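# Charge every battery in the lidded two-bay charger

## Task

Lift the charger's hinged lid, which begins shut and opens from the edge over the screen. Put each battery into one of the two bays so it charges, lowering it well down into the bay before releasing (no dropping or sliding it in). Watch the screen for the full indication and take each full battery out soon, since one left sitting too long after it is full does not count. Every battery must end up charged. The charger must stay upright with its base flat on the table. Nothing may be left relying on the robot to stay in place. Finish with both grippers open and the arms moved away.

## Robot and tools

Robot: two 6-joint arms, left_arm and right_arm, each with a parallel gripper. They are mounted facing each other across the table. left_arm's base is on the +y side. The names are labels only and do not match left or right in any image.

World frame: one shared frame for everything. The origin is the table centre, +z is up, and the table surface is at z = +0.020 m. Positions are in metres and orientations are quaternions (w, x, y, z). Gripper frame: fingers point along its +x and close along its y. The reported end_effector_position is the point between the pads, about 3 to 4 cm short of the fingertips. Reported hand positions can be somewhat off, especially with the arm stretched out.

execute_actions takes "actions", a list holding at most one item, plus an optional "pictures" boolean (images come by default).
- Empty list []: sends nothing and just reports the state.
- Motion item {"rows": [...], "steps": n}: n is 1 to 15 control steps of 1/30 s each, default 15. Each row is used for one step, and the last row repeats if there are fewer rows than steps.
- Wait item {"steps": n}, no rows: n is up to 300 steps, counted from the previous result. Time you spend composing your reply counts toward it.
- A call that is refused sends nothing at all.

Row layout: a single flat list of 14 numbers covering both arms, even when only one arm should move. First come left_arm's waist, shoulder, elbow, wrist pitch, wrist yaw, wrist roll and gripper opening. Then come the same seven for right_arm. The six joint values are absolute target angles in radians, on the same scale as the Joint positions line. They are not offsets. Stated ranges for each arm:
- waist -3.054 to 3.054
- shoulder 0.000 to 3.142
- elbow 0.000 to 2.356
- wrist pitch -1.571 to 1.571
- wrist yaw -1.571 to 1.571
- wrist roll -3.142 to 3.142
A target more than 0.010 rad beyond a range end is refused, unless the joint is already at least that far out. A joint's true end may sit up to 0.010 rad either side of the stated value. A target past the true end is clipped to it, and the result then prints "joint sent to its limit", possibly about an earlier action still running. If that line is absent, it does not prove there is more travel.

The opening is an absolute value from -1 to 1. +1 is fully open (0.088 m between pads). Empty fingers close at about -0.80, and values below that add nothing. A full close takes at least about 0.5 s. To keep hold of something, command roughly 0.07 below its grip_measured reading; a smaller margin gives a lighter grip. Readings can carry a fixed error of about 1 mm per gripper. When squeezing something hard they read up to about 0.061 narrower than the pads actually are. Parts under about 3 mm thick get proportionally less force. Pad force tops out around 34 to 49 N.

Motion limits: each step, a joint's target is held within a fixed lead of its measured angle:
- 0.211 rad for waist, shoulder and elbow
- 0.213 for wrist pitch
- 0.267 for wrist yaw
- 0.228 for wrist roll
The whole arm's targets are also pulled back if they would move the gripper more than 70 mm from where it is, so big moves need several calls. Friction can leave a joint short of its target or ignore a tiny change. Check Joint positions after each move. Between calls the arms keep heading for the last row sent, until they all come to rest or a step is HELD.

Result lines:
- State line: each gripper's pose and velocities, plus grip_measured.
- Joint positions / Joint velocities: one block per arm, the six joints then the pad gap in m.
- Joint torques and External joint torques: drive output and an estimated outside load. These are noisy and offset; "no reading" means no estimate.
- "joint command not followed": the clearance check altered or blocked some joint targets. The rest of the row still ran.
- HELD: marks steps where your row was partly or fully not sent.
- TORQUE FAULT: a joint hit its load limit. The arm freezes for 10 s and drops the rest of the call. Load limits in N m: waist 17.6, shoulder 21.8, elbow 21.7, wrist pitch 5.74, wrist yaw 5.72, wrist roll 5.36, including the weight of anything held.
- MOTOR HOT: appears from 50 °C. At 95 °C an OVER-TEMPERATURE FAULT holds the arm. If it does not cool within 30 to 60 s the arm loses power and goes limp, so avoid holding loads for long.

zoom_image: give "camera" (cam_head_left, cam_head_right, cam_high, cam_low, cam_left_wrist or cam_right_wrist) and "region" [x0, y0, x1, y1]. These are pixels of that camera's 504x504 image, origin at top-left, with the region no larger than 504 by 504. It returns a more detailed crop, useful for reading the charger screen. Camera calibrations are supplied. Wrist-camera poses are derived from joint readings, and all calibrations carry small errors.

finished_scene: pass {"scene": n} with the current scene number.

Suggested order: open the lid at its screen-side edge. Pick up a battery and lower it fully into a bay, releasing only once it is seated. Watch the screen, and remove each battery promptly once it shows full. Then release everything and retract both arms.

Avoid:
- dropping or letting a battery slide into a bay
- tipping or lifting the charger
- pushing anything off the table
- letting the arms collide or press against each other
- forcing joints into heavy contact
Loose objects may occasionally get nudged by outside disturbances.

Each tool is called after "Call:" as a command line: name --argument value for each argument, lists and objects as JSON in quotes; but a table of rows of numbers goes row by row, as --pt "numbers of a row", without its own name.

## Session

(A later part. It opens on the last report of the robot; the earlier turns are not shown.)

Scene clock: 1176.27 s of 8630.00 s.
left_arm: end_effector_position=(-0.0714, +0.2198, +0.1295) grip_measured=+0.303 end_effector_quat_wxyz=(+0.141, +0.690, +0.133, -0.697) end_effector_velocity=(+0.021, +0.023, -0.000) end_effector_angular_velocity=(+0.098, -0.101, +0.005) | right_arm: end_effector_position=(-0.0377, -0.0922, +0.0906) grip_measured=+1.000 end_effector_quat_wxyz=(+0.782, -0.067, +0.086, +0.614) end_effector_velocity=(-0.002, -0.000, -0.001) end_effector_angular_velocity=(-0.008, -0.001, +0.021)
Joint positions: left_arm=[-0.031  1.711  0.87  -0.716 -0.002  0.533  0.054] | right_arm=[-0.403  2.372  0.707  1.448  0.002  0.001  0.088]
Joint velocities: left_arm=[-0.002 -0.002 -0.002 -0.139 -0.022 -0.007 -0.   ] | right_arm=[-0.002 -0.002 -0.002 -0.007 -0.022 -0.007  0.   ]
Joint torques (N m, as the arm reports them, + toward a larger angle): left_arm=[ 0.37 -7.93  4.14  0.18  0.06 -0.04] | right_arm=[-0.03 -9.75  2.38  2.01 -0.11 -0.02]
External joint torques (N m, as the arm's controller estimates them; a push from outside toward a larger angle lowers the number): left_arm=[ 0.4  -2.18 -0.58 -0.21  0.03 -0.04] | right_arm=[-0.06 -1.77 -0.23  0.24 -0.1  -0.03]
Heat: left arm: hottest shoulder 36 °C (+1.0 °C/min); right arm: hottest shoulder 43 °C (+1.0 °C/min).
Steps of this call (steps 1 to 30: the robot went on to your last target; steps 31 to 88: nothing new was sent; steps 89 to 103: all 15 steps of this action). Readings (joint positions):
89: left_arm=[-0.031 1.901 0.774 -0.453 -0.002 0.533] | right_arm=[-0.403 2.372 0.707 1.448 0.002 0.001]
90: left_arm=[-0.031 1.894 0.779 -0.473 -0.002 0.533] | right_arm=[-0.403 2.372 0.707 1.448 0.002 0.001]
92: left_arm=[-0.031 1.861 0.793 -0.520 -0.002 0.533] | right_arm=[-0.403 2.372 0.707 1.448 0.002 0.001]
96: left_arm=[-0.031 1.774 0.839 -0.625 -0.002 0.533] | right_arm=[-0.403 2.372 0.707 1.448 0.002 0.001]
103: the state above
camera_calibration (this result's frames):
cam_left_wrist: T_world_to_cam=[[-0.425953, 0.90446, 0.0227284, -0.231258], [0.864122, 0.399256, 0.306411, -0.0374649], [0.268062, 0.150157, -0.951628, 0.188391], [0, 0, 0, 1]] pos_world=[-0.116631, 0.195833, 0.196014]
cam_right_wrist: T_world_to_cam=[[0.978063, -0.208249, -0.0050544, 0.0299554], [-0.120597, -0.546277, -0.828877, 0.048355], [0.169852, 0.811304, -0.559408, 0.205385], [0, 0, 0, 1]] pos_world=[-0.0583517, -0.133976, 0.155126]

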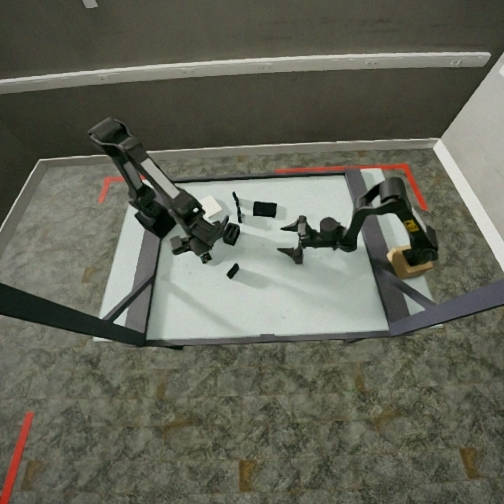

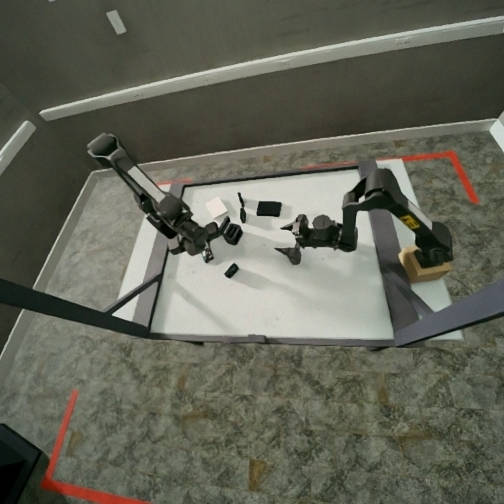

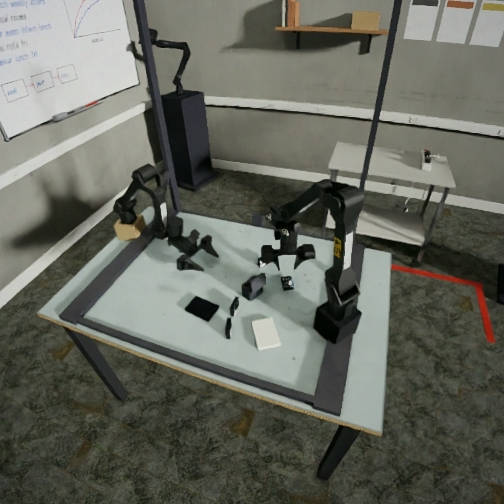

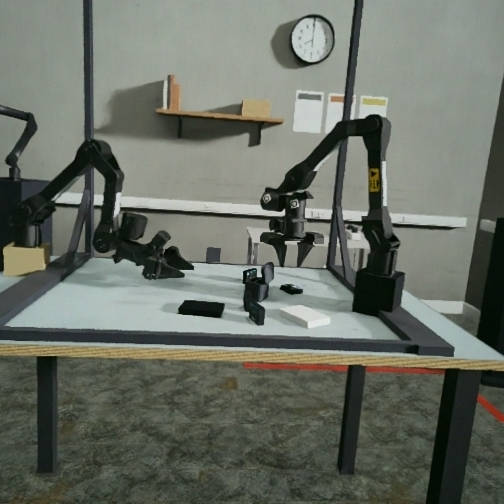

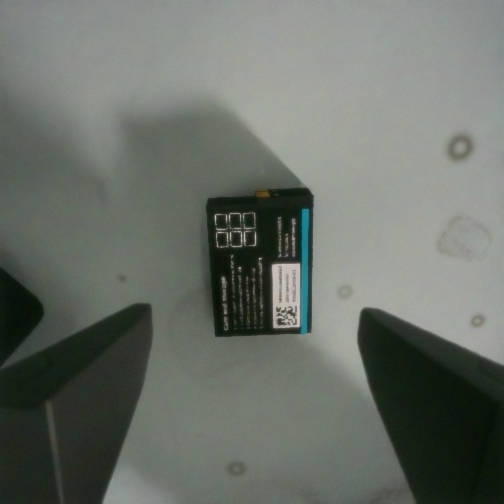

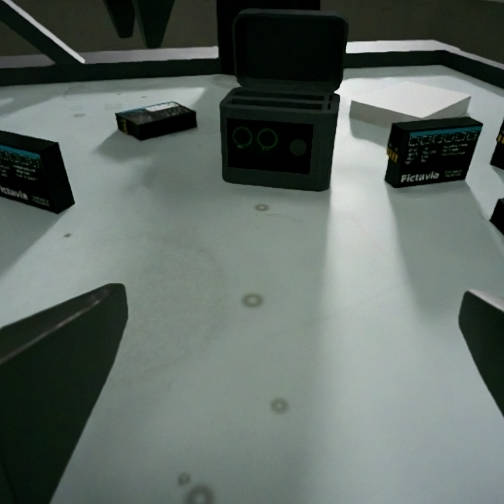

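Call:
execute_actions --actions '[{"rows":[[-0.028,1.70,0.872,-0.726,0,2.105,0.65,-0.403,2.36,0.7,1.45,0,0,1]],"steps":15}]' --pictures false

Call:
execute_actions --actions '[{"steps":20}]'

Scene clock: 1179.83 s of 8630.00 s.
left_arm: end_effector_position=(-0.0702, +0.2213, +0.1295) grip_measured=+0.646 end_effector_quat_wxyz=(-0.194, +0.679, -0.198, -0.679) end_effector_velocity=(-0.001, +0.000, -0.001) end_effector_angular_velocity=(-0.010, -0.014, -1.934) | right_arm: end_effector_position=(-0.0377, -0.0922, +0.0906) grip_measured=+1.000 end_effector_quat_wxyz=(+0.782, -0.067, +0.086, +0.614) end_effector_velocity=(-0.000, -0.001, -0.001) end_effector_angular_velocity=(-0.005, +0.010, +0.003)
Joint positions: left_arm=[-0.031  1.711  0.87  -0.724 -0.002  1.486  0.071] | right_arm=[-0.403  2.372  0.707  1.448  0.002  0.001  0.088]
Joint velocities: left_arm=[-0.007  0.002 -0.002  0.007 -0.007  1.927  0.001] | right_arm=[-0.002 -0.002 -0.002 -0.007 -0.007  0.007  0.   ]
Joint torques (N m, as the arm reports them, + toward a larger angle): left_arm=[ 0.34 -7.98  3.83  0.1   0.11  0.19] | right_arm=[-0.03 -9.76  2.39  2.02 -0.1  -0.02]
External joint torques (N m, as the arm's controller estimates them; a push from outside toward a larger angle lowers the number): left_arm=[ 0.36 -2.31 -0.84 -0.2   0.06  0.19] | right_arm=[-0.02 -1.71 -0.27  0.23 -0.1  -0.03]
Heat: left arm: hottest shoulder 36 °C (+1.0 °C/min); right arm: hottest shoulder 43 °C (+1.0 °C/min).
Steps of this call (steps 1 to 15: the robot went on to your last target; steps 16 to 92: nothing new was sent; steps 93 to 107: all 15 steps of this action). Readings (joint positions):
93: left_arm=[-0.031 1.711 0.870 -0.723 -0.002 0.575] | right_arm=[-0.403 2.372 0.707 1.448 0.002 0.001]
94: left_arm=[-0.031 1.711 0.870 -0.723 -0.002 0.644] | right_arm=[-0.403 2.372 0.707 1.448 0.002 0.001]
96: left_arm=[-0.031 1.711 0.870 -0.724 -0.002 0.773] | right_arm=[-0.403 2.372 0.707 1.448 0.002 0.001]
100: left_arm=[-0.031 1.711 0.870 -0.724 -0.002 1.032] | right_arm=[-0.403 2.372 0.707 1.448 0.002 0.001]
107: the state above

Scene clock: 1180.50 s of 8630.00 s.
left_arm: end_effector_position=(-0.0702, +0.2213, +0.1295) grip_measured=+0.647 end_effector_quat_wxyz=(-0.391, +0.589, -0.394, -0.588) end_effector_velocity=(+0.004, +0.004, -0.001) end_effector_angular_velocity=(+0.017, -0.022, -0.010) | right_arm: end_effector_position=(-0.0377, -0.0922, +0.0906) grip_measured=+1.000 end_effector_quat_wxyz=(+0.782, -0.067, +0.086, +0.614) end_effector_velocity=(-0.003, -0.002, -0.001) end_effector_angular_velocity=(-0.004, -0.005, +0.011)
Joint positions: left_arm=[-0.031  1.711  0.87  -0.725 -0.002  2.1    0.071] | right_arm=[-0.403  2.372  0.707  1.448  0.002  0.001  0.088]
Joint velocities: left_arm=[-0.002  0.002 -0.002 -0.022 -0.007  0.007  0.   ] | right_arm=[ 0.002  0.002 -0.007  0.007 -0.007 -0.007  0.   ]
Joint torques (N m, as the arm reports them, + toward a larger angle): left_arm=[ 0.31 -7.94  3.86  0.07  0.12  0.17] | right_arm=[-0.03 -9.76  2.38  2.01 -0.1  -0.02]
External joint torques (N m, as the arm's controller estimates them; a push from outside toward a larger angle lowers the number): left_arm=[ 0.29 -2.32 -0.7  -0.16  0.06  0.17] | right_arm=[-0.08 -1.73 -0.24  0.22 -0.09 -0.03]
Heat: left arm: hottest shoulder 36 °C (+1.0 °C/min); right arm: hottest shoulder 43 °C (+1.0 °C/min).
Steps of this call (steps 1 to 20: the robot went on to your last target). Readings (joint positions):
1: left_arm=[-0.031 1.711 0.870 -0.724 -0.002 1.551] | right_arm=[-0.403 2.372 0.707 1.448 0.002 0.001]
2: left_arm=[-0.031 1.711 0.870 -0.724 -0.002 1.616] | right_arm=[-0.403 2.372 0.707 1.448 0.002 0.001]
4: left_arm=[-0.031 1.711 0.870 -0.724 -0.002 1.745] | right_arm=[-0.403 2.372 0.707 1.448 0.002 0.001]
8: left_arm=[-0.031 1.711 0.870 -0.724 -0.002 1.992] | right_arm=[-0.403 2.372 0.707 1.448 0.002 0.001]
20: the state above
camera_calibration (this result's frames):
cam_left_wrist: T_world_to_cam=[[0.902609, 0.429615, 0.0269856, -0.0343465], [0.399207, -0.858878, 0.320879, 0.204804], [0.161032, -0.278855, -0.946736, 0.274614], [0, 0, 0, 1]] pos_world=[-0.0949791, 0.267235, 0.195196]
cam_right_wrist: T_world_to_cam=[[0.978063, -0.208249, -0.0050544, 0.0299554], [-0.120597, -0.546277, -0.828877, 0.048355], [0.169852, 0.811304, -0.559408, 0.205385], [0, 0, 0, 1]] pos_world=[-0.0583517, -0.133976, 0.155126]

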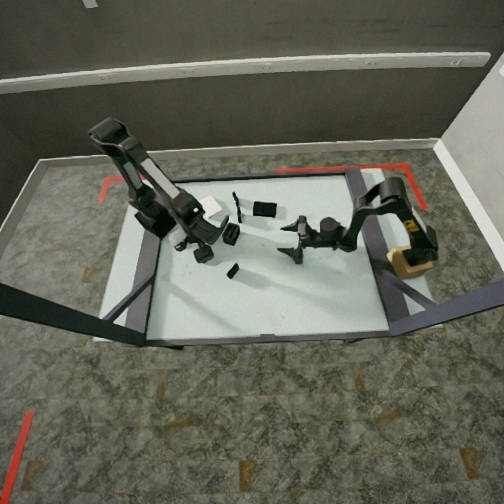

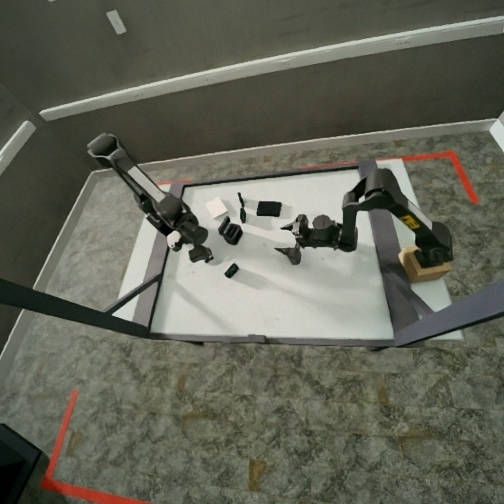

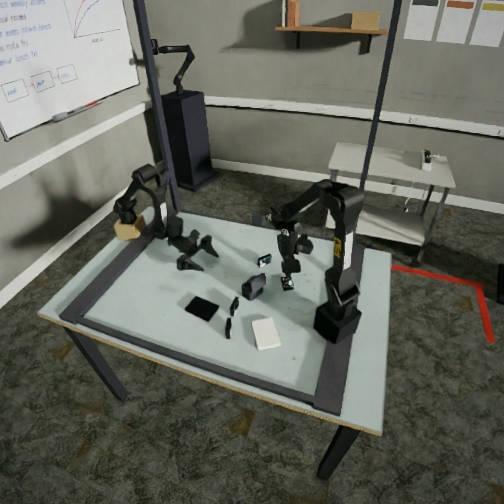

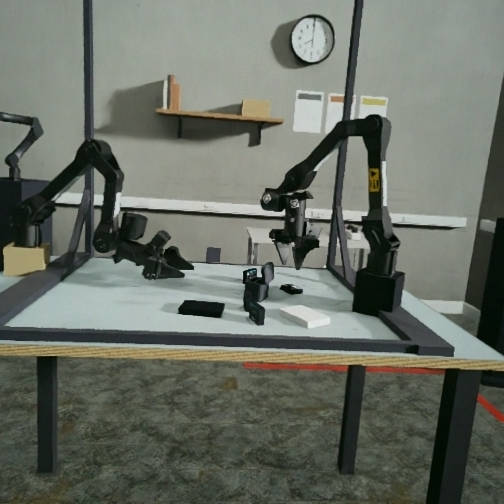

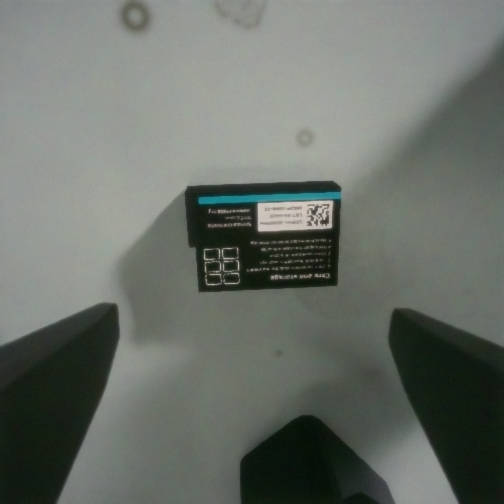

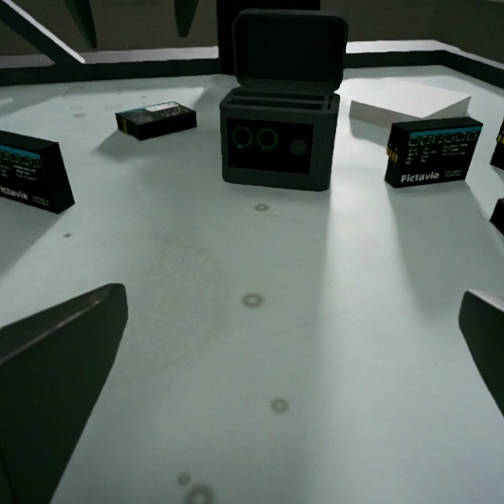

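Call:
execute_actions --actions '[{"rows":[[-0.045,1.715,0.85,-0.7,0,2.045,0.65,-0.403,2.36,0.7,1.45,0,0,1],[-0.061,1.73,0.83,-0.675,0,2.045,0.65,-0.403,2.36,0.7,1.45,0,0,1],[-0.061,1.745,0.812,-0.65,0,2.045,0.65,-0.403,2.36,0.7,1.45,0,0,1],[-0.061,1.76,0.8,-0.625,0,2.045,0.65,-0.403,2.36,0.7,1.45,0,0,1],[-0.061,1.775,0.79,-0.6,0,2.045,0.65,-0.403,2.36,0.7,1.45,0,0,1],[-0.061,1.79,0.782,-0.578,0,2.045,0.65,-0.403,2.36,0.7,1.45,0,0,1],[-0.061,1.805,0.774,-0.556,0,2.045,0.65,-0.403,2.36,0.7,1.45,0,0,1],[-0.061,1.82,0.767,-0.534,0,2.045,0.65,-0.403,2.36,0.7,1.45,0,0,1],[-0.061,1.832,0.761,-0.516,0,2.045,0.65,-0.403,2.36,0.7,1.45,0,0,1],[-0.061,1.84,0.757,-0.504,0,2.045,0.65,-0.403,2.36,0.7,1.45,0,0,1]],"steps":15}]'

Scene clock: 1187.60 s of 8630.00 s.
left_arm: end_effector_position=(-0.0697, +0.2333, +0.0804) grip_measured=+0.647 end_effector_quat_wxyz=(-0.388, +0.594, -0.382, -0.592) end_effector_velocity=(-0.010, -0.015, -0.003) end_effector_angular_velocity=(-0.077, +0.033, -0.015) | right_arm: end_effector_position=(-0.0377, -0.0922, +0.0906) grip_measured=+1.000 end_effector_quat_wxyz=(+0.782, -0.067, +0.086, +0.614) end_effector_velocity=(-0.000, -0.001, -0.004) end_effector_angular_velocity=(-0.023, -0.000, +0.006)
Joint positions: left_arm=[-0.057  1.829  0.762 -0.513 -0.001  2.049  0.071] | right_arm=[-0.403  2.372  0.707  1.448  0.002  0.001  0.088]
Joint velocities: left_arm=[-0.007  0.012 -0.002  0.095 -0.022  0.007 -0.   ] | right_arm=[-0.002 -0.002 -0.002 -0.022 -0.007 -0.007  0.   ]
Joint torques (N m, as the arm reports them, + toward a larger angle): left_arm=[-0.23 -5.68  2.44  0.29  0.12 -0.06] | right_arm=[-0.03 -9.75  2.38  2.01 -0.1  -0.01]
External joint torques (N m, as the arm's controller estimates them; a push from outside toward a larger angle lowers the number): left_arm=[-0.21  0.25 -1.63 -0.01  0.06 -0.06] | right_arm=[-0.06 -1.76 -0.24  0.24 -0.09 -0.02]
Heat: left arm: hottest shoulder 36 °C (+1.0 °C/min); right arm: hottest shoulder 43 °C (+1.0 °C/min).
Steps of this call (steps 1 to 15: the robot went on to your last target; steps 16 to 198: nothing new was sent; steps 199 to 213: all 15 steps of this action). Readings (joint positions):
199: left_arm=[-0.031 1.711 0.868 -0.722 -0.002 2.094] | right_arm=[-0.403 2.372 0.707 1.448 0.002 0.001]
200: left_arm=[-0.034 1.711 0.862 -0.710 -0.002 2.080] | right_arm=[-0.403 2.372 0.707 1.448 0.002 0.001]
202: left_arm=[-0.047 1.718 0.841 -0.673 -0.001 2.063] | right_arm=[-0.403 2.372 0.707 1.448 0.002 0.001]
206: left_arm=[-0.057 1.774 0.794 -0.590 -0.001 2.052] | right_arm=[-0.403 2.372 0.707 1.448 0.002 0.001]
213: the state above
camera_calibration (this result's frames):
cam_left_wrist: T_world_to_cam=[[0.891241, 0.451838, 0.0391356, -0.0455014], [0.418154, -0.85207, 0.31484, 0.230914], [0.175603, -0.264234, -0.948337, 0.229133], [0, 0, 0, 1]] pos_world=[-0.0962412, 0.277859, 0.146375]
cam_right_wrist: T_world_to_cam=[[0.978063, -0.208249, -0.0050544, 0.0299554], [-0.120597, -0.546277, -0.828877, 0.048355], [0.169852, 0.811304, -0.559408, 0.205385], [0, 0, 0, 1]] pos_world=[-0.0583517, -0.133976, 0.155126]

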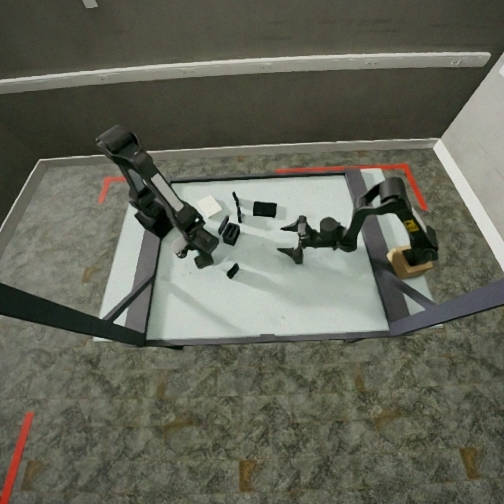

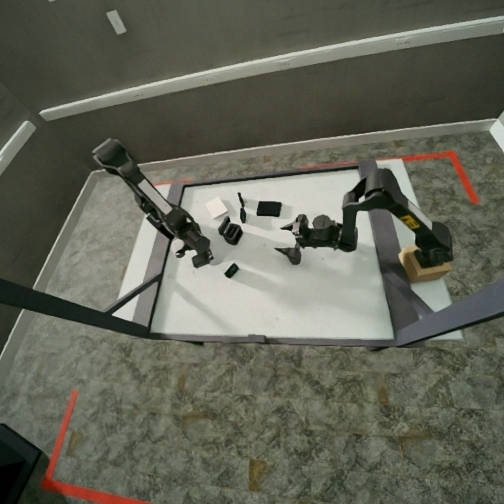

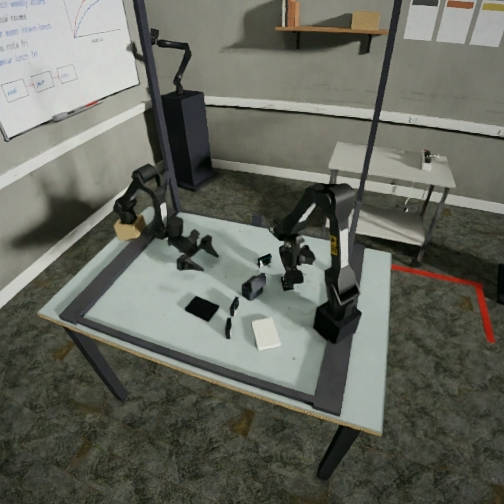

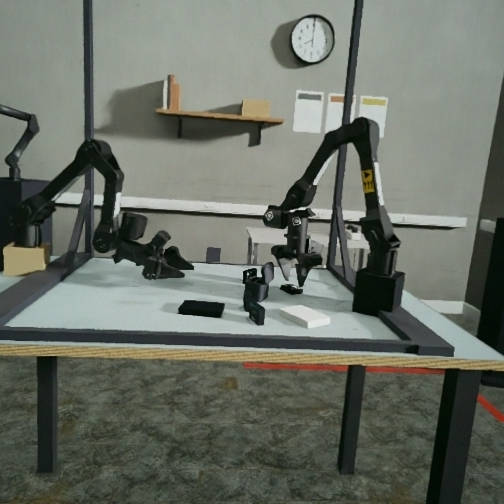

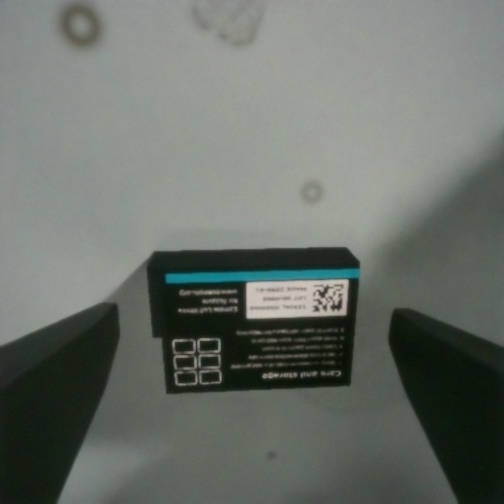

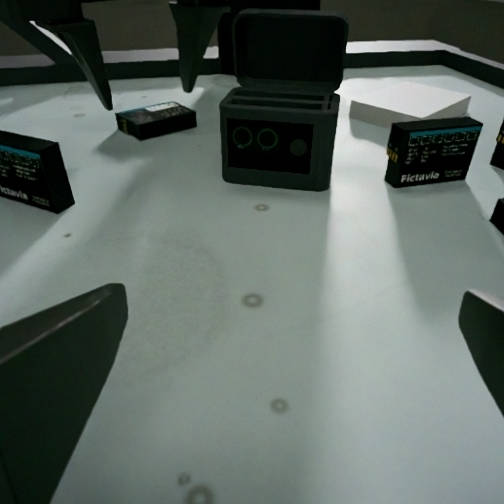

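Call:
execute_actions --actions '[{"rows":[[-0.061,1.848,0.754,-0.493,0,2.03,0.65,-0.403,2.36,0.7,1.45,0,0,1],[-0.061,1.856,0.751,-0.482,0,2.03,0.65,-0.403,2.36,0.7,1.45,0,0,1],[-0.061,1.864,0.748,-0.471,0,2.03,0.65,-0.403,2.36,0.7,1.45,0,0,1],[-0.061,1.872,0.745,-0.46,0,2.03,0.65,-0.403,2.36,0.7,1.45,0,0,1],[-0.061,1.88,0.742,-0.449,0,2.03,0.65,-0.403,2.36,0.7,1.45,0,0,1],[-0.061,1.886,0.739,-0.44,0,2.03,0.65,-0.403,2.36,0.7,1.45,0,0,1],[-0.061,1.89,0.738,-0.435,0,2.03,0.65,-0.403,2.36,0.7,1.45,0,0,1]],"steps":15}]'

Scene clock: 1191.30 s of 8630.00 s.
left_arm: end_effector_position=(-0.0701, +0.2330, +0.0652) grip_measured=+0.647 end_effector_quat_wxyz=(-0.382, +0.596, -0.379, -0.595) end_effector_velocity=(+0.004, +0.001, -0.001) end_effector_angular_velocity=(-0.004, -0.025, +0.005) | right_arm: end_effector_position=(-0.0377, -0.0922, +0.0906) grip_measured=+1.000 end_effector_quat_wxyz=(+0.782, -0.067, +0.086, +0.614) end_effector_velocity=(-0.000, -0.001, -0.002) end_effector_angular_velocity=(-0.018, -0.001, +0.006)
Joint positions: left_arm=[-0.058  1.879  0.742 -0.437 -0.001  2.034  0.071] | right_arm=[-0.403  2.372  0.707  1.448  0.002  0.001  0.088]
Joint velocities: left_arm=[-0.002  0.002 -0.002 -0.007 -0.022 -0.007 -0.   ] | right_arm=[-0.002 -0.007 -0.002 -0.022 -0.007 -0.007  0.   ]
Joint torques (N m, as the arm reports them, + toward a larger angle): left_arm=[-0.3  -5.66  2.25  0.21  0.08 -0.08] | right_arm=[-0.03 -9.75  2.37  2.02 -0.11 -0.02]
External joint torques (N m, as the arm's controller estimates them; a push from outside toward a larger angle lowers the number): left_arm=[-0.31  0.12 -1.28 -0.02  0.04 -0.08] | right_arm=[ 0.01 -1.72 -0.27  0.23 -0.11 -0.03]
Heat: left arm: hottest shoulder 36 °C (+1.0 °C/min); right arm: hottest shoulder 43 °C (+1.0 °C/min).
Steps of this call (steps 1 to 15: the robot went on to your last target; steps 16 to 96: nothing new was sent; steps 97 to 111: all 15 steps of this action). Readings (joint positions):
97: left_arm=[-0.058 1.831 0.761 -0.504 -0.001 2.046] | right_arm=[-0.403 2.372 0.707 1.448 0.002 0.001]
98: left_arm=[-0.058 1.833 0.760 -0.499 -0.001 2.042] | right_arm=[-0.403 2.372 0.707 1.448 0.002 0.001]
100: left_arm=[-0.058 1.843 0.757 -0.482 -0.001 2.037] | right_arm=[-0.403 2.372 0.707 1.448 0.002 0.001]
104: left_arm=[-0.058 1.871 0.746 -0.450 -0.001 2.034] | right_arm=[-0.403 2.372 0.707 1.448 0.002 0.001]
111: the state above
camera_calibration (this result's frames):
cam_left_wrist: T_world_to_cam=[[0.884717, 0.464866, 0.0342855, -0.0475949], [0.431484, -0.844571, 0.317051, 0.234642], [0.176343, -0.265707, -0.947789, 0.215017], [0, 0, 0, 1]] pos_world=[-0.0970531, 0.277429, 0.131029]
cam_right_wrist: T_world_to_cam=[[0.978063, -0.208249, -0.0050544, 0.0299554], [-0.120597, -0.546277, -0.828877, 0.048355], [0.169852, 0.811304, -0.559408, 0.205385], [0, 0, 0, 1]] pos_world=[-0.0583517, -0.133976, 0.155126]

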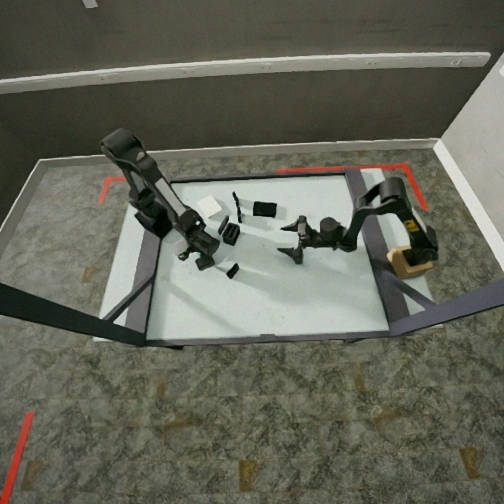

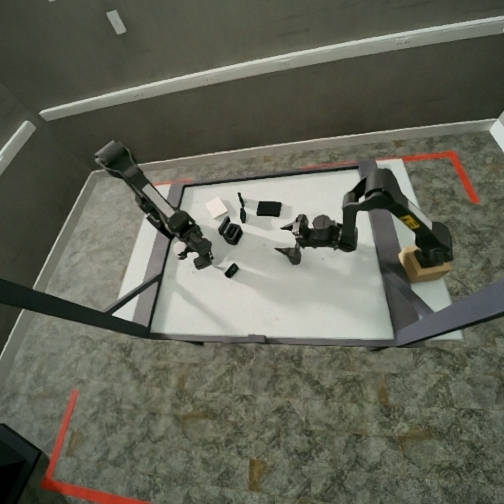

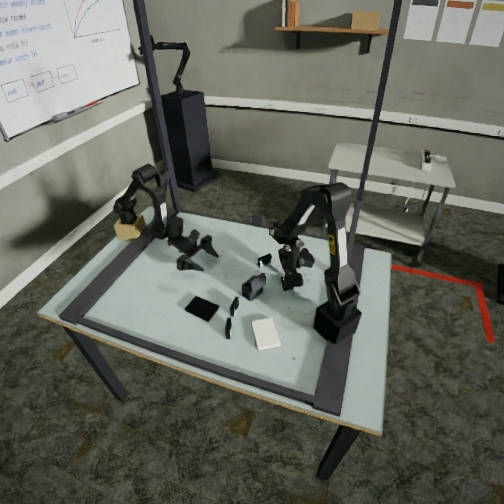

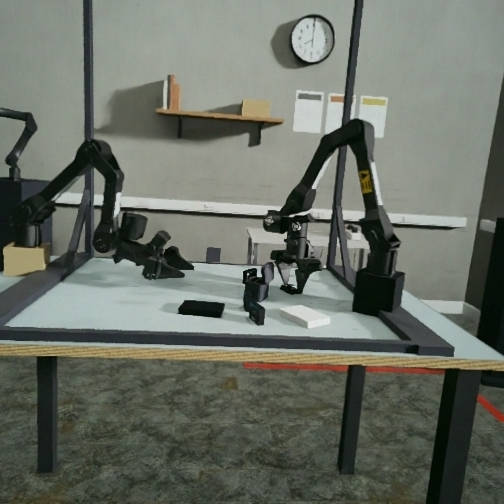

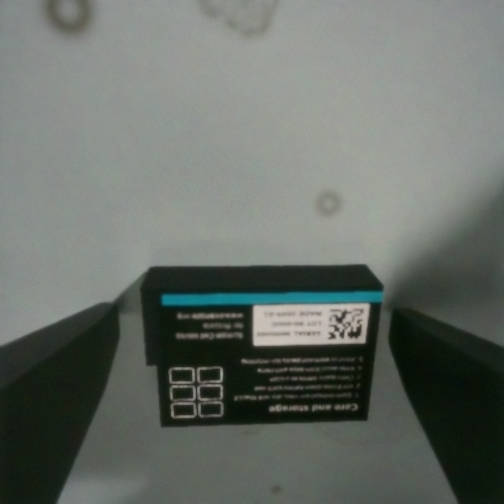

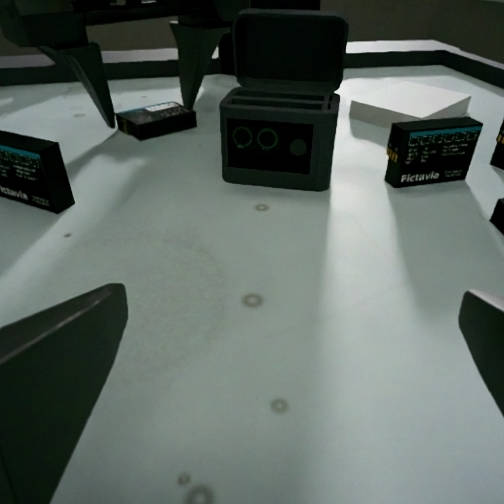

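Call:
execute_actions --actions '[{"rows":[[-0.061,1.89,0.738,-0.435,0,2.03,0.55,-0.403,2.36,0.7,1.45,0,0,1],[-0.061,1.89,0.738,-0.435,0,2.03,0.48,-0.403,2.36,0.7,1.45,0,0,1],[-0.061,1.89,0.738,-0.435,0,2.03,0.43,-0.403,2.36,0.7,1.45,0,0,1],[-0.061,1.89,0.738,-0.435,0,2.03,0.40,-0.403,2.36,0.7,1.45,0,0,1],[-0.061,1.89,0.738,-0.435,0,2.03,0.37,-0.403,2.36,0.7,1.45,0,0,1],[-0.061,1.89,0.738,-0.435,0,2.03,0.34,-0.403,2.36,0.7,1.45,0,0,1],[-0.061,1.89,0.738,-0.435,0,2.03,0.31,-0.403,2.36,0.7,1.45,0,0,1],[-0.061,1.89,0.738,-0.435,0,2.03,0.28,-0.403,2.36,0.7,1.45,0,0,1],[-0.061,1.89,0.738,-0.435,0,2.03,0.25,-0.403,2.36,0.7,1.45,0,0,1],[-0.061,1.89,0.738,-0.435,0,2.03,0.23,-0.403,2.36,0.7,1.45,0,0,1]],"steps":15}]' --pictures false

Call:
execute_actions --actions '[{"rows":[[-0.061,1.86,0.752,-0.445,0,2.03,0.23,-0.403,2.36,0.7,1.45,0,0,1],[-0.061,1.85,0.757,-0.46,0,2.03,0.23,-0.403,2.36,0.7,1.45,0,0,1],[-0.061,1.835,0.763,-0.48,0,2.03,0.23,-0.403,2.36,0.7,1.45,0,0,1],[-0.061,1.82,0.77,-0.505,0,2.03,0.23,-0.403,2.36,0.7,1.45,0,0,1],[-0.061,1.80,0.78,-0.535,0,2.03,0.23,-0.403,2.36,0.7,1.45,0,0,1],[-0.07,1.78,0.79,-0.565,0,2.03,0.23,-0.403,2.36,0.7,1.45,0,0,1],[-0.09,1.76,0.80,-0.595,0,2.03,0.23,-0.403,2.36,0.7,1.45,0,0,1],[-0.12,1.74,0.815,-0.63,0,2.03,0.23,-0.403,2.36,0.7,1.45,0,0,1],[-0.16,1.72,0.83,-0.665,0,2.03,0.23,-0.403,2.36,0.7,1.45,0,0,1],[-0.2,1.71,0.85,-0.7,0,2.03,0.23,-0.403,2.36,0.7,1.45,0,0,1],[-0.24,1.71,0.88,-0.73,0,2.03,0.23,-0.403,2.36,0.7,1.45,0,0,1],[-0.28,1.72,0.91,-0.755,0,2.1,0.23,-0.403,2.36,0.7,1.45,0,0,1],[-0.32,1.74,0.95,-0.78,0,2.16,0.23,-0.403,2.36,0.7,1.45,0,0,1],[-0.36,1.77,1.0,-0.8,0,2.22,0.23,-0.403,2.36,0.7,1.45,0,0,1],[-0.4,1.8,1.05,-0.82,0,2.28,0.23,-0.403,2.36,0.7,1.45,0,0,1]],"steps":15}]'

Scene clock: 1201.67 s of 8630.00 s.
left_arm: end_effector_position=(-0.0702, +0.2331, +0.0651) grip_measured=+0.310 end_effector_quat_wxyz=(-0.382, +0.596, -0.379, -0.595) end_effector_velocity=(+0.002, +0.001, +0.000) end_effector_angular_velocity=(+0.001, -0.010, +0.005) | right_arm: end_effector_position=(-0.0377, -0.0922, +0.0906) grip_measured=+1.000 end_effector_quat_wxyz=(+0.782, -0.067, +0.086, +0.614) end_effector_velocity=(+0.002, -0.003, -0.006) end_effector_angular_velocity=(-0.028, -0.002, -0.008)
Joint positions: left_arm=[-0.058  1.88   0.742 -0.437 -0.001  2.033  0.054] | right_arm=[-0.403  2.372  0.707  1.448  0.002  0.001  0.088]
Joint velocities: left_arm=[-0.002 -0.002 -0.002 -0.007 -0.007 -0.007  0.   ] | right_arm=[-0.002  0.002 -0.002 -0.022  0.007 -0.007  0.   ]
Joint torques (N m, as the arm reports them, + toward a larger angle): left_arm=[-0.36 -5.56  2.27  0.28  0.1  -0.06] | right_arm=[-0.03 -9.76  2.38  2.01 -0.1  -0.02]
External joint torques (N m, as the arm's controller estimates them; a push from outside toward a larger angle lowers the number): left_arm=[-0.36  0.29 -1.32  0.03  0.04 -0.06] | right_arm=[ 0.   -1.8  -0.22  0.25 -0.11 -0.03]
Heat: left arm: hottest shoulder 34 °C (-2.0 °C/min); right arm: hottest shoulder 43 °C (+1.0 °C/min).
Steps of this call (steps 1 to 15: the robot went on to your last target; steps 16 to 296: nothing new was sent; steps 297 to 311: all 15 steps of this action). Readings (joint positions):
297: left_arm=[-0.058 1.880 0.742 -0.437 -0.001 2.034] | right_arm=[-0.403 2.372 0.707 1.448 0.002 0.001]
298: left_arm=[-0.058 1.880 0.742 -0.437 -0.001 2.034] | right_arm=[-0.403 2.372 0.707 1.448 0.002 0.001]
300: left_arm=[-0.058 1.880 0.742 -0.437 -0.001 2.034] | right_arm=[-0.403 2.372 0.707 1.448 0.002 0.001]
304: left_arm=[-0.058 1.880 0.742 -0.437 -0.001 2.034] | right_arm=[-0.403 2.372 0.707 1.448 0.002 0.001]
311: the state above

Scene clock: 1202.17 s of 8630.00 s.
left_arm: end_effector_position=(-0.1305, +0.2632, +0.1342) grip_measured=+0.310 end_effector_quat_wxyz=(-0.484, +0.518, -0.481, -0.516) end_effector_velocity=(-0.371, +0.127, +0.149) end_effector_angular_velocity=(-0.016, +0.041, -2.598) | right_arm: end_effector_position=(-0.0377, -0.0922, +0.0906) grip_measured=+1.000 end_effector_quat_wxyz=(+0.782, -0.067, +0.086, +0.614) end_effector_velocity=(-0.002, -0.001, -0.003) end_effector_angular_velocity=(-0.013, -0.003, +0.011)
Joint positions: left_arm=[-0.298  1.751  0.94  -0.763 -0.003  2.158  0.054] | right_arm=[-0.403  2.372  0.707  1.448  0.002  0.001  0.088]
Joint velocities: left_arm=[-1.17   0.379  1.165 -0.74   0.007  1.429 -0.   ] | right_arm=[ 0.002  0.002 -0.002 -0.007 -0.007 -0.007  0.   ]
Joint torques (N m, as the arm reports them, + toward a larger angle): left_arm=[-0.68 -5.27  5.18  0.25  0.14  0.14] | right_arm=[-0.03 -9.75  2.39  2.01 -0.1  -0.02]
External joint torques (N m, as the arm's controller estimates them; a push from outside toward a larger angle lowers the number): left_arm=[-0.4  -0.07  0.5  -0.16  0.05  0.16] | right_arm=[-0.07 -1.76 -0.23  0.24 -0.1  -0.03]
Heat: left arm: hottest shoulder 34 °C (-3.0 °C/min); right arm: hottest shoulder 43 °C (+1.0 °C/min).
Steps of this call (steps 1 to 15: all 15 steps of this action). Readings (joint positions):
1: left_arm=[-0.058 1.879 0.742 -0.438 -0.001 2.033] | right_arm=[-0.403 2.372 0.707 1.448 0.002 0.001]
2: left_arm=[-0.058 1.877 0.744 -0.441 -0.001 2.033] | right_arm=[-0.403 2.372 0.707 1.448 0.002 0.001]
4: left_arm=[-0.058 1.867 0.749 -0.466 -0.001 2.033] | right_arm=[-0.403 2.372 0.707 1.448 0.002 0.001]
8: left_arm=[-0.071 1.806 0.777 -0.559 -0.002 2.033] | right_arm=[-0.403 2.372 0.707 1.448 0.002 0.001]
15: the state above
camera_calibration (this result's frames):
cam_left_wrist: T_world_to_cam=[[0.992305, 0.118772, 0.0349904, 0.0945124], [0.101624, -0.942679, 0.317851, 0.246961], [0.0707365, -0.311849, -0.947495, 0.297399], [0, 0, 0, 1]] pos_world=[-0.139919, 0.314324, 0.199981]
cam_right_wrist: T_world_to_cam=[[0.978063, -0.208249, -0.0050544, 0.0299554], [-0.120597, -0.546277, -0.828877, 0.048355], [0.169852, 0.811304, -0.559408, 0.205385], [0, 0, 0, 1]] pos_world=[-0.0583517, -0.133976, 0.155126]

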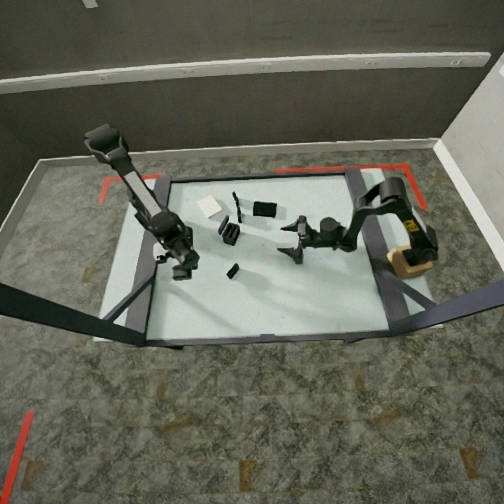

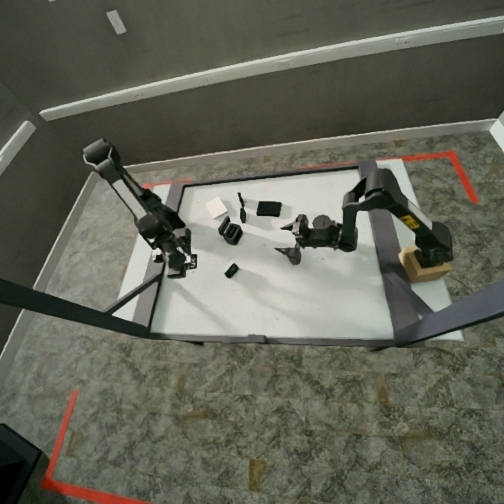

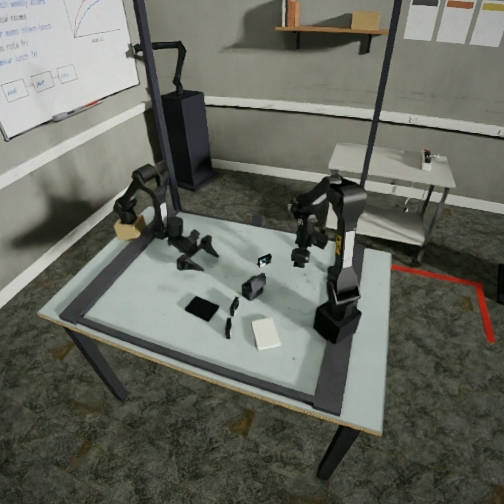

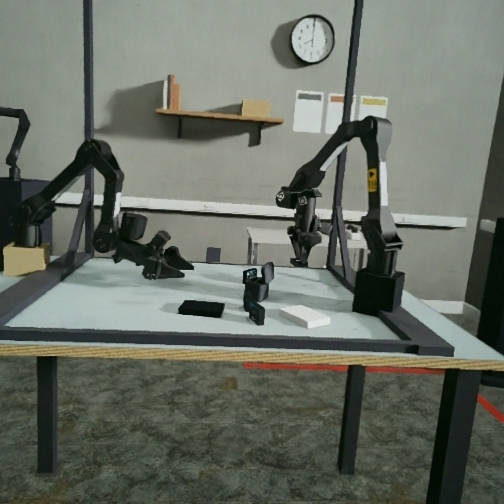

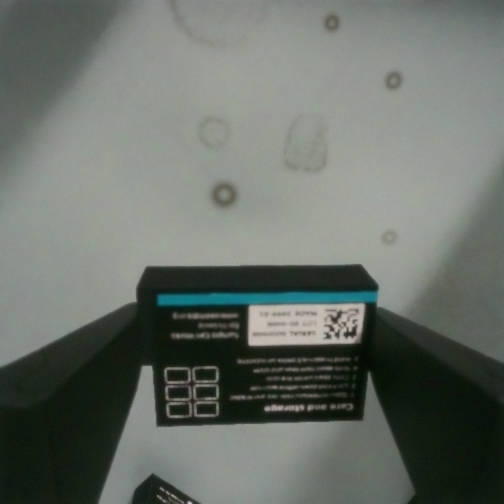

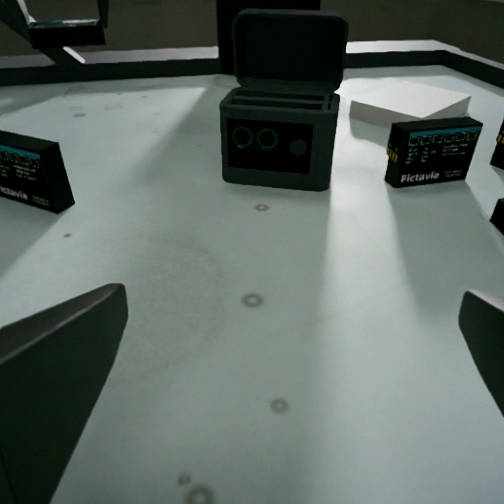

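Call:
execute_actions --actions '[{"rows":[[-0.42,1.83,1.1,-0.84,0,3.138,0.23,-0.403,2.36,0.7,1.45,0,0,1],[-0.44,1.86,1.15,-0.86,0,3.138,0.23,-0.403,2.36,0.7,1.45,0,0,1],[-0.45,1.89,1.2,-0.88,0,3.138,0.23,-0.403,2.36,0.7,1.45,0,0,1],[-0.45,1.925,1.25,-0.9,0,3.138,0.23,-0.403,2.36,0.7,1.45,0,0,1],[-0.45,1.96,1.3,-0.915,0,3.138,0.23,-0.403,2.36,0.7,1.45,0,0,1],[-0.45,1.995,1.35,-0.93,0,3.138,0.23,-0.403,2.36,0.7,1.45,0,0,1],[-0.45,2.03,1.4,-0.945,0,3.138,0.23,-0.403,2.36,0.7,1.45,0,0,1],[-0.45,2.065,1.45,-0.96,0,3.138,0.23,-0.403,2.36,0.7,1.45,0,0,1],[-0.45,2.1,1.5,-0.975,0,3.138,0.23,-0.403,2.36,0.7,1.45,0,0,1],[-0.45,2.135,1.55,-0.99,0,3.138,0.23,-0.403,2.36,0.7,1.45,0,0,1],[-0.45,2.17,1.6,-1.005,0,3.138,0.23,-0.403,2.36,0.7,1.45,0,0,1],[-0.45,2.205,1.65,-1.02,0,3.138,0.23,-0.403,2.36,0.7,1.45,0,0,1],[-0.45,2.24,1.7,-1.035,0,3.138,0.23,-0.403,2.36,0.7,1.45,0,0,1],[-0.45,2.275,1.75,-1.05,0,3.138,0.23,-0.403,2.36,0.7,1.45,0,0,1],[-0.45,2.31,1.8,-1.065,0,3.138,0.23,-0.403,2.36,0.7,1.45,0,0,1]],"steps":15}]' --pictures false

Call:
execute_actions --actions '[{"rows":[[-0.45,2.345,1.85,-1.08,0,3.138,0.23,-0.403,2.36,0.7,1.45,0,0,1],[-0.45,2.38,1.89,-1.085,0,3.138,0.23,-0.403,2.36,0.7,1.45,0,0,1],[-0.45,2.41,1.93,-1.09,0,3.138,0.23,-0.403,2.36,0.7,1.45,0,0,1],[-0.45,2.435,1.96,-1.09,0,3.138,0.23,-0.403,2.36,0.7,1.45,0,0,1],[-0.45,2.455,1.98,-1.09,0,3.138,0.23,-0.403,2.36,0.7,1.45,0,0,1],[-0.45,2.47,1.985,-1.085,0,3.138,0.23,-0.403,2.36,0.7,1.45,0,0,1],[-0.45,2.48,1.98,-1.075,0,3.138,0.23,-0.403,2.36,0.7,1.45,0,0,1],[-0.45,2.488,1.971,-1.06,0,3.138,0.23,-0.403,2.36,0.7,1.45,0,0,1],[-0.45,2.496,1.963,-1.045,0,3.138,0.23,-0.403,2.36,0.7,1.45,0,0,1],[-0.45,2.504,1.955,-1.03,0,3.138,0.23,-0.403,2.36,0.7,1.45,0,0,1],[-0.45,2.511,1.948,-1.016,0,3.138,0.23,-0.403,2.36,0.7,1.45,0,0,1],[-0.45,2.517,1.941,-1.004,0,3.138,0.23,-0.403,2.36,0.7,1.45,0,0,1]],"steps":15}]' --pictures false

Call:
execute_actions --actions '[{"rows":[[-0.45,2.52,1.938,-0.998,0,3.138,0.23,-0.403,2.36,0.7,1.45,0,0,1],[-0.45,2.523,1.935,-0.993,0,3.138,0.23,-0.403,2.36,0.7,1.45,0,0,1],[-0.45,2.526,1.932,-0.987,0,3.138,0.23,-0.403,2.36,0.7,1.45,0,0,1],[-0.45,2.529,1.929,-0.981,0,3.138,0.23,-0.403,2.36,0.7,1.45,0,0,1],[-0.45,2.532,1.926,-0.975,0,3.138,0.23,-0.403,2.36,0.7,1.45,0,0,1],[-0.45,2.535,1.923,-0.97,0,3.138,0.23,-0.403,2.36,0.7,1.45,0,0,1],[-0.45,2.537,1.92,-0.966,0,3.138,0.23,-0.403,2.36,0.7,1.45,0,0,1],[-0.45,2.539,1.918,-0.962,0,3.138,0.23,-0.403,2.36,0.7,1.45,0,0,1],[-0.45,2.541,1.916,-0.958,0,3.138,0.23,-0.403,2.36,0.7,1.45,0,0,1],[-0.45,2.543,1.914,-0.954,0,3.138,0.23,-0.403,2.36,0.7,1.45,0,0,1],[-0.45,2.545,1.912,-0.951,0,3.138,0.23,-0.403,2.36,0.7,1.45,0,0,1],[-0.45,2.547,1.91,-0.947,0,3.138,0.23,-0.403,2.36,0.7,1.45,0,0,1]],"steps":15}]'

Scene clock: 1212.93 s of 8630.00 s.
left_arm: end_effector_position=(-0.2770, +0.2302, +0.1483) grip_measured=+0.311 end_effector_quat_wxyz=(-0.679, +0.192, -0.683, -0.191) end_effector_velocity=(-0.223, -0.124, -0.058) end_effector_angular_velocity=(-0.012, +0.002, -0.391) | right_arm: end_effector_position=(-0.0377, -0.0922, +0.0906) grip_measured=+1.000 end_effector_quat_wxyz=(+0.782, -0.067, +0.086, +0.614) end_effector_velocity=(-0.003, -0.001, -0.006) end_effector_angular_velocity=(-0.026, +0.007, +0.030)
Joint positions: left_arm=[-0.448  2.21   1.67  -1.026 -0.     3.1    0.054] | right_arm=[-0.403  2.372  0.707  1.448  0.002  0.001  0.088]
Joint velocities: left_arm=[-0.002  1.043  1.482 -0.432 -0.007  0.388 -0.   ] | right_arm=[-0.007  0.002 -0.002 -0.022 -0.037 -0.007  0.   ]
Joint torques (N m, as the arm reports them, + toward a larger angle): left_arm=[-0.19 -9.36  5.13  0.02  0.03  0.16] | right_arm=[-0.03 -9.75  2.38  2.01 -0.11 -0.02]
External joint torques (N m, as the arm's controller estimates them; a push from outside toward a larger angle lowers the number): left_arm=[-0.19  0.14  0.03 -0.17  0.02  0.14] | right_arm=[-0.01 -1.87 -0.19  0.27 -0.1  -0.03]
Heat: left arm: hottest shoulder 34 °C (-3.0 °C/min); right arm: hottest shoulder 43 °C (+1.0 °C/min).
Steps of this call (steps 1 to 30: the robot went on to your last target; steps 31 to 308: nothing new was sent; steps 309 to 323: all 15 steps of this action). Readings (joint positions):
309: left_arm=[-0.398 1.795 1.049 -0.825 0.002 2.322] | right_arm=[-0.403 2.372 0.707 1.448 0.002 0.001]
310: left_arm=[-0.404 1.807 1.068 -0.841 -0.000 2.392] | right_arm=[-0.403 2.372 0.707 1.448 0.002 0.001]
312: left_arm=[-0.425 1.851 1.135 -0.864 -0.001 2.521] | right_arm=[-0.403 2.372 0.707 1.448 0.002 0.001]
316: left_arm=[-0.448 1.970 1.324 -0.921 -0.000 2.780] | right_arm=[-0.403 2.372 0.707 1.448 0.002 0.001]
323: the state above

Scene clock: 1213.43 s of 8630.00 s.
left_arm: end_effector_position=(-0.3223, +0.2051, +0.0900) grip_measured=+0.311 end_effector_quat_wxyz=(-0.684, +0.180, -0.684, -0.179) end_effector_velocity=(+0.021, +0.011, -0.069) end_effector_angular_velocity=(+0.056, -0.117, +0.005) | right_arm: end_effector_position=(-0.0377, -0.0922, +0.0906) grip_measured=+1.000 end_effector_quat_wxyz=(+0.782, -0.067, +0.086, +0.614) end_effector_velocity=(+0.002, -0.001, +0.002) end_effector_angular_velocity=(+0.005, -0.010, -0.008)
Joint positions: left_arm=[-0.448  2.502  1.946 -1.016 -0.     3.134  0.054] | right_arm=[-0.403  2.372  0.707  1.448  0.002  0.001  0.088]
Joint velocities: left_arm=[-0.002  0.12  -0.061  0.051 -0.007 -0.007 -0.   ] | right_arm=[-0.002 -0.002 -0.002  0.007  0.007 -0.007  0.   ]
Joint torques (N m, as the arm reports them, + toward a larger angle): left_arm=[ -0.11 -11.91   4.01   0.23   0.01   0.21] | right_arm=[-0.02 -9.75  2.39  2.01 -0.1  -0.02]
External joint torques (N m, as the arm's controller estimates them; a push from outside toward a larger angle lowers the number): left_arm=[-0.2   0.1  -1.65 -0.03  0.01  0.21] | right_arm=[-0.05 -1.73 -0.24  0.23 -0.1  -0.03]
Heat: left arm: hottest shoulder 34 °C (-3.0 °C/min); right arm: hottest shoulder 43 °C (+1.0 °C/min).
Steps of this call (steps 1 to 15: all 15 steps of this action). Readings (joint positions):
1: left_arm=[-0.448 2.244 1.720 -1.041 -0.000 3.111] | right_arm=[-0.403 2.372 0.707 1.448 0.002 0.001]
2: left_arm=[-0.448 2.279 1.768 -1.054 -0.000 3.118] | right_arm=[-0.403 2.372 0.707 1.448 0.002 0.001]
4: left_arm=[-0.448 2.344 1.856 -1.070 -0.000 3.127] | right_arm=[-0.403 2.372 0.707 1.448 0.002 0.001]
8: left_arm=[-0.448 2.435 1.950 -1.074 -0.000 3.133] | right_arm=[-0.403 2.372 0.707 1.448 0.002 0.001]
15: the state above

Scene clock: 1213.93 s of 8630.00 s.
left_arm: end_effector_position=(-0.3256, +0.2035, +0.0741) grip_measured=+0.311 end_effector_quat_wxyz=(-0.678, +0.181, -0.690, -0.177) end_effector_velocity=(+0.006, +0.006, -0.002) end_effector_angular_velocity=(+0.022, -0.024, +0.005) | right_arm: end_effector_position=(-0.0377, -0.0922, +0.0906) grip_measured=+1.000 end_effector_quat_wxyz=(+0.782, -0.067, +0.086, +0.614) end_effector_velocity=(-0.002, -0.000, -0.001) end_effector_angular_velocity=(-0.008, -0.001, +0.021)
Joint positions: left_arm=[-0.449  2.524  1.921 -0.95  -0.002  3.135  0.054] | right_arm=[-0.403  2.372  0.707  1.448  0.002  0.001  0.088]
Joint velocities: left_arm=[-0.002 -0.002 -0.012 -0.022  0.007 -0.007 -0.   ] | right_arm=[-0.002 -0.002 -0.002 -0.007 -0.022 -0.007  0.   ]
Joint torques (N m, as the arm reports them, + toward a larger angle): left_arm=[ -0.21 -10.08   3.08   0.16   0.05   0.16] | right_arm=[-0.03 -9.76  2.38  2.02 -0.1  -0.02]
External joint torques (N m, as the arm's controller estimates them; a push from outside toward a larger angle lowers the number): left_arm=[-0.16  1.39 -2.27 -0.12  0.04  0.16] | right_arm=[-0.05 -1.81 -0.21  0.25 -0.1  -0.03]
Heat: left arm: hottest shoulder 34 °C (-3.0 °C/min); right arm: hottest shoulder 43 °C (+1.0 °C/min).
Steps of this call (steps 1 to 15: all 15 steps of this action). Readings (joint positions):
1: left_arm=[-0.448 2.506 1.944 -1.013 -0.000 3.134] | right_arm=[-0.403 2.372 0.707 1.448 0.002 0.001]
2: left_arm=[-0.448 2.508 1.942 -1.007 -0.000 3.134] | right_arm=[-0.403 2.372 0.707 1.448 0.002 0.001]
4: left_arm=[-0.448 2.510 1.939 -0.996 -0.000 3.135] | right_arm=[-0.403 2.372 0.707 1.448 0.002 0.001]
8: left_arm=[-0.448 2.515 1.931 -0.974 -0.000 3.135] | right_arm=[-0.403 2.372 0.707 1.448 0.002 0.001]
15: the state above
camera_calibration (this result's frames):
cam_left_wrist: T_world_to_cam=[[0.533016, -0.845535, 0.0310616, 0.344259], [-0.802653, -0.493688, 0.334695, -0.157419], [-0.267661, -0.203329, -0.941815, 0.103026], [0, 0, 0, 1]] pos_world=[-0.282272, 0.234316, 0.139025]
cam_right_wrist: T_world_to_cam=[[0.978063, -0.208249, -0.0050544, 0.0299554], [-0.120597, -0.546277, -0.828877, 0.048355], [0.169852, 0.811304, -0.559408, 0.205385], [0, 0, 0, 1]] pos_world=[-0.0583517, -0.133976, 0.155126]

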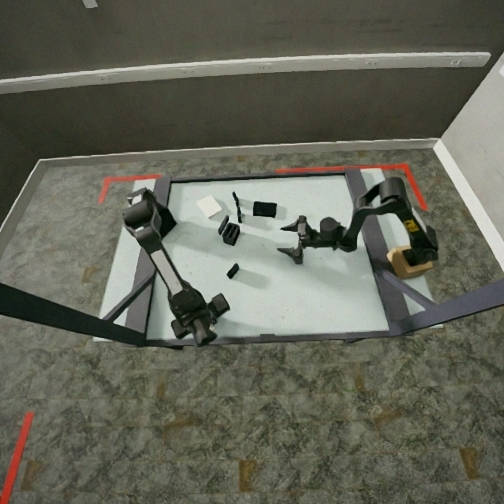

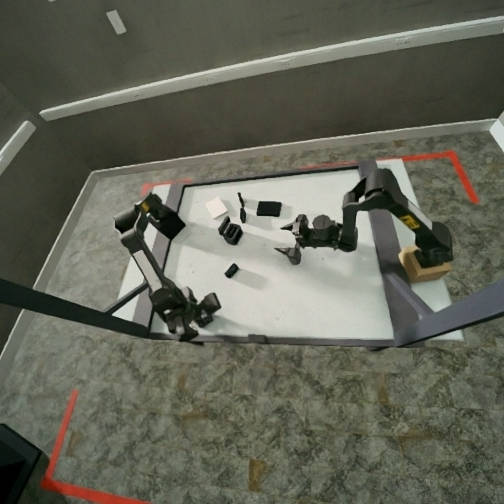

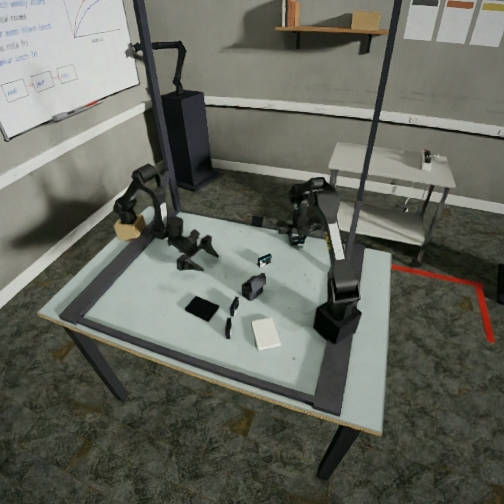

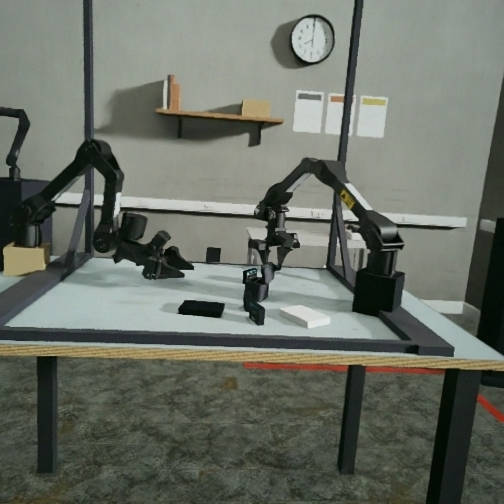

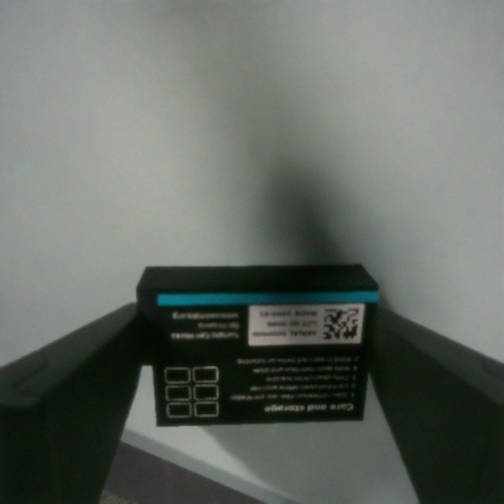

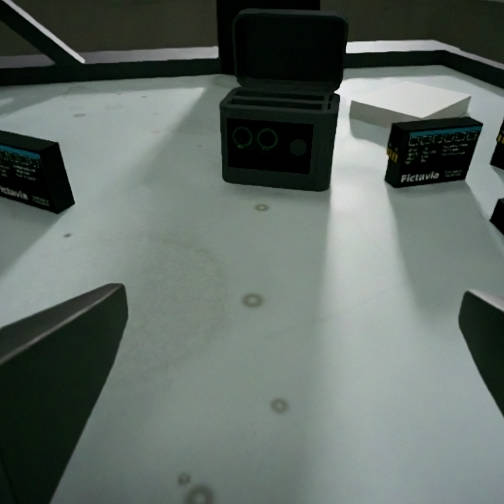

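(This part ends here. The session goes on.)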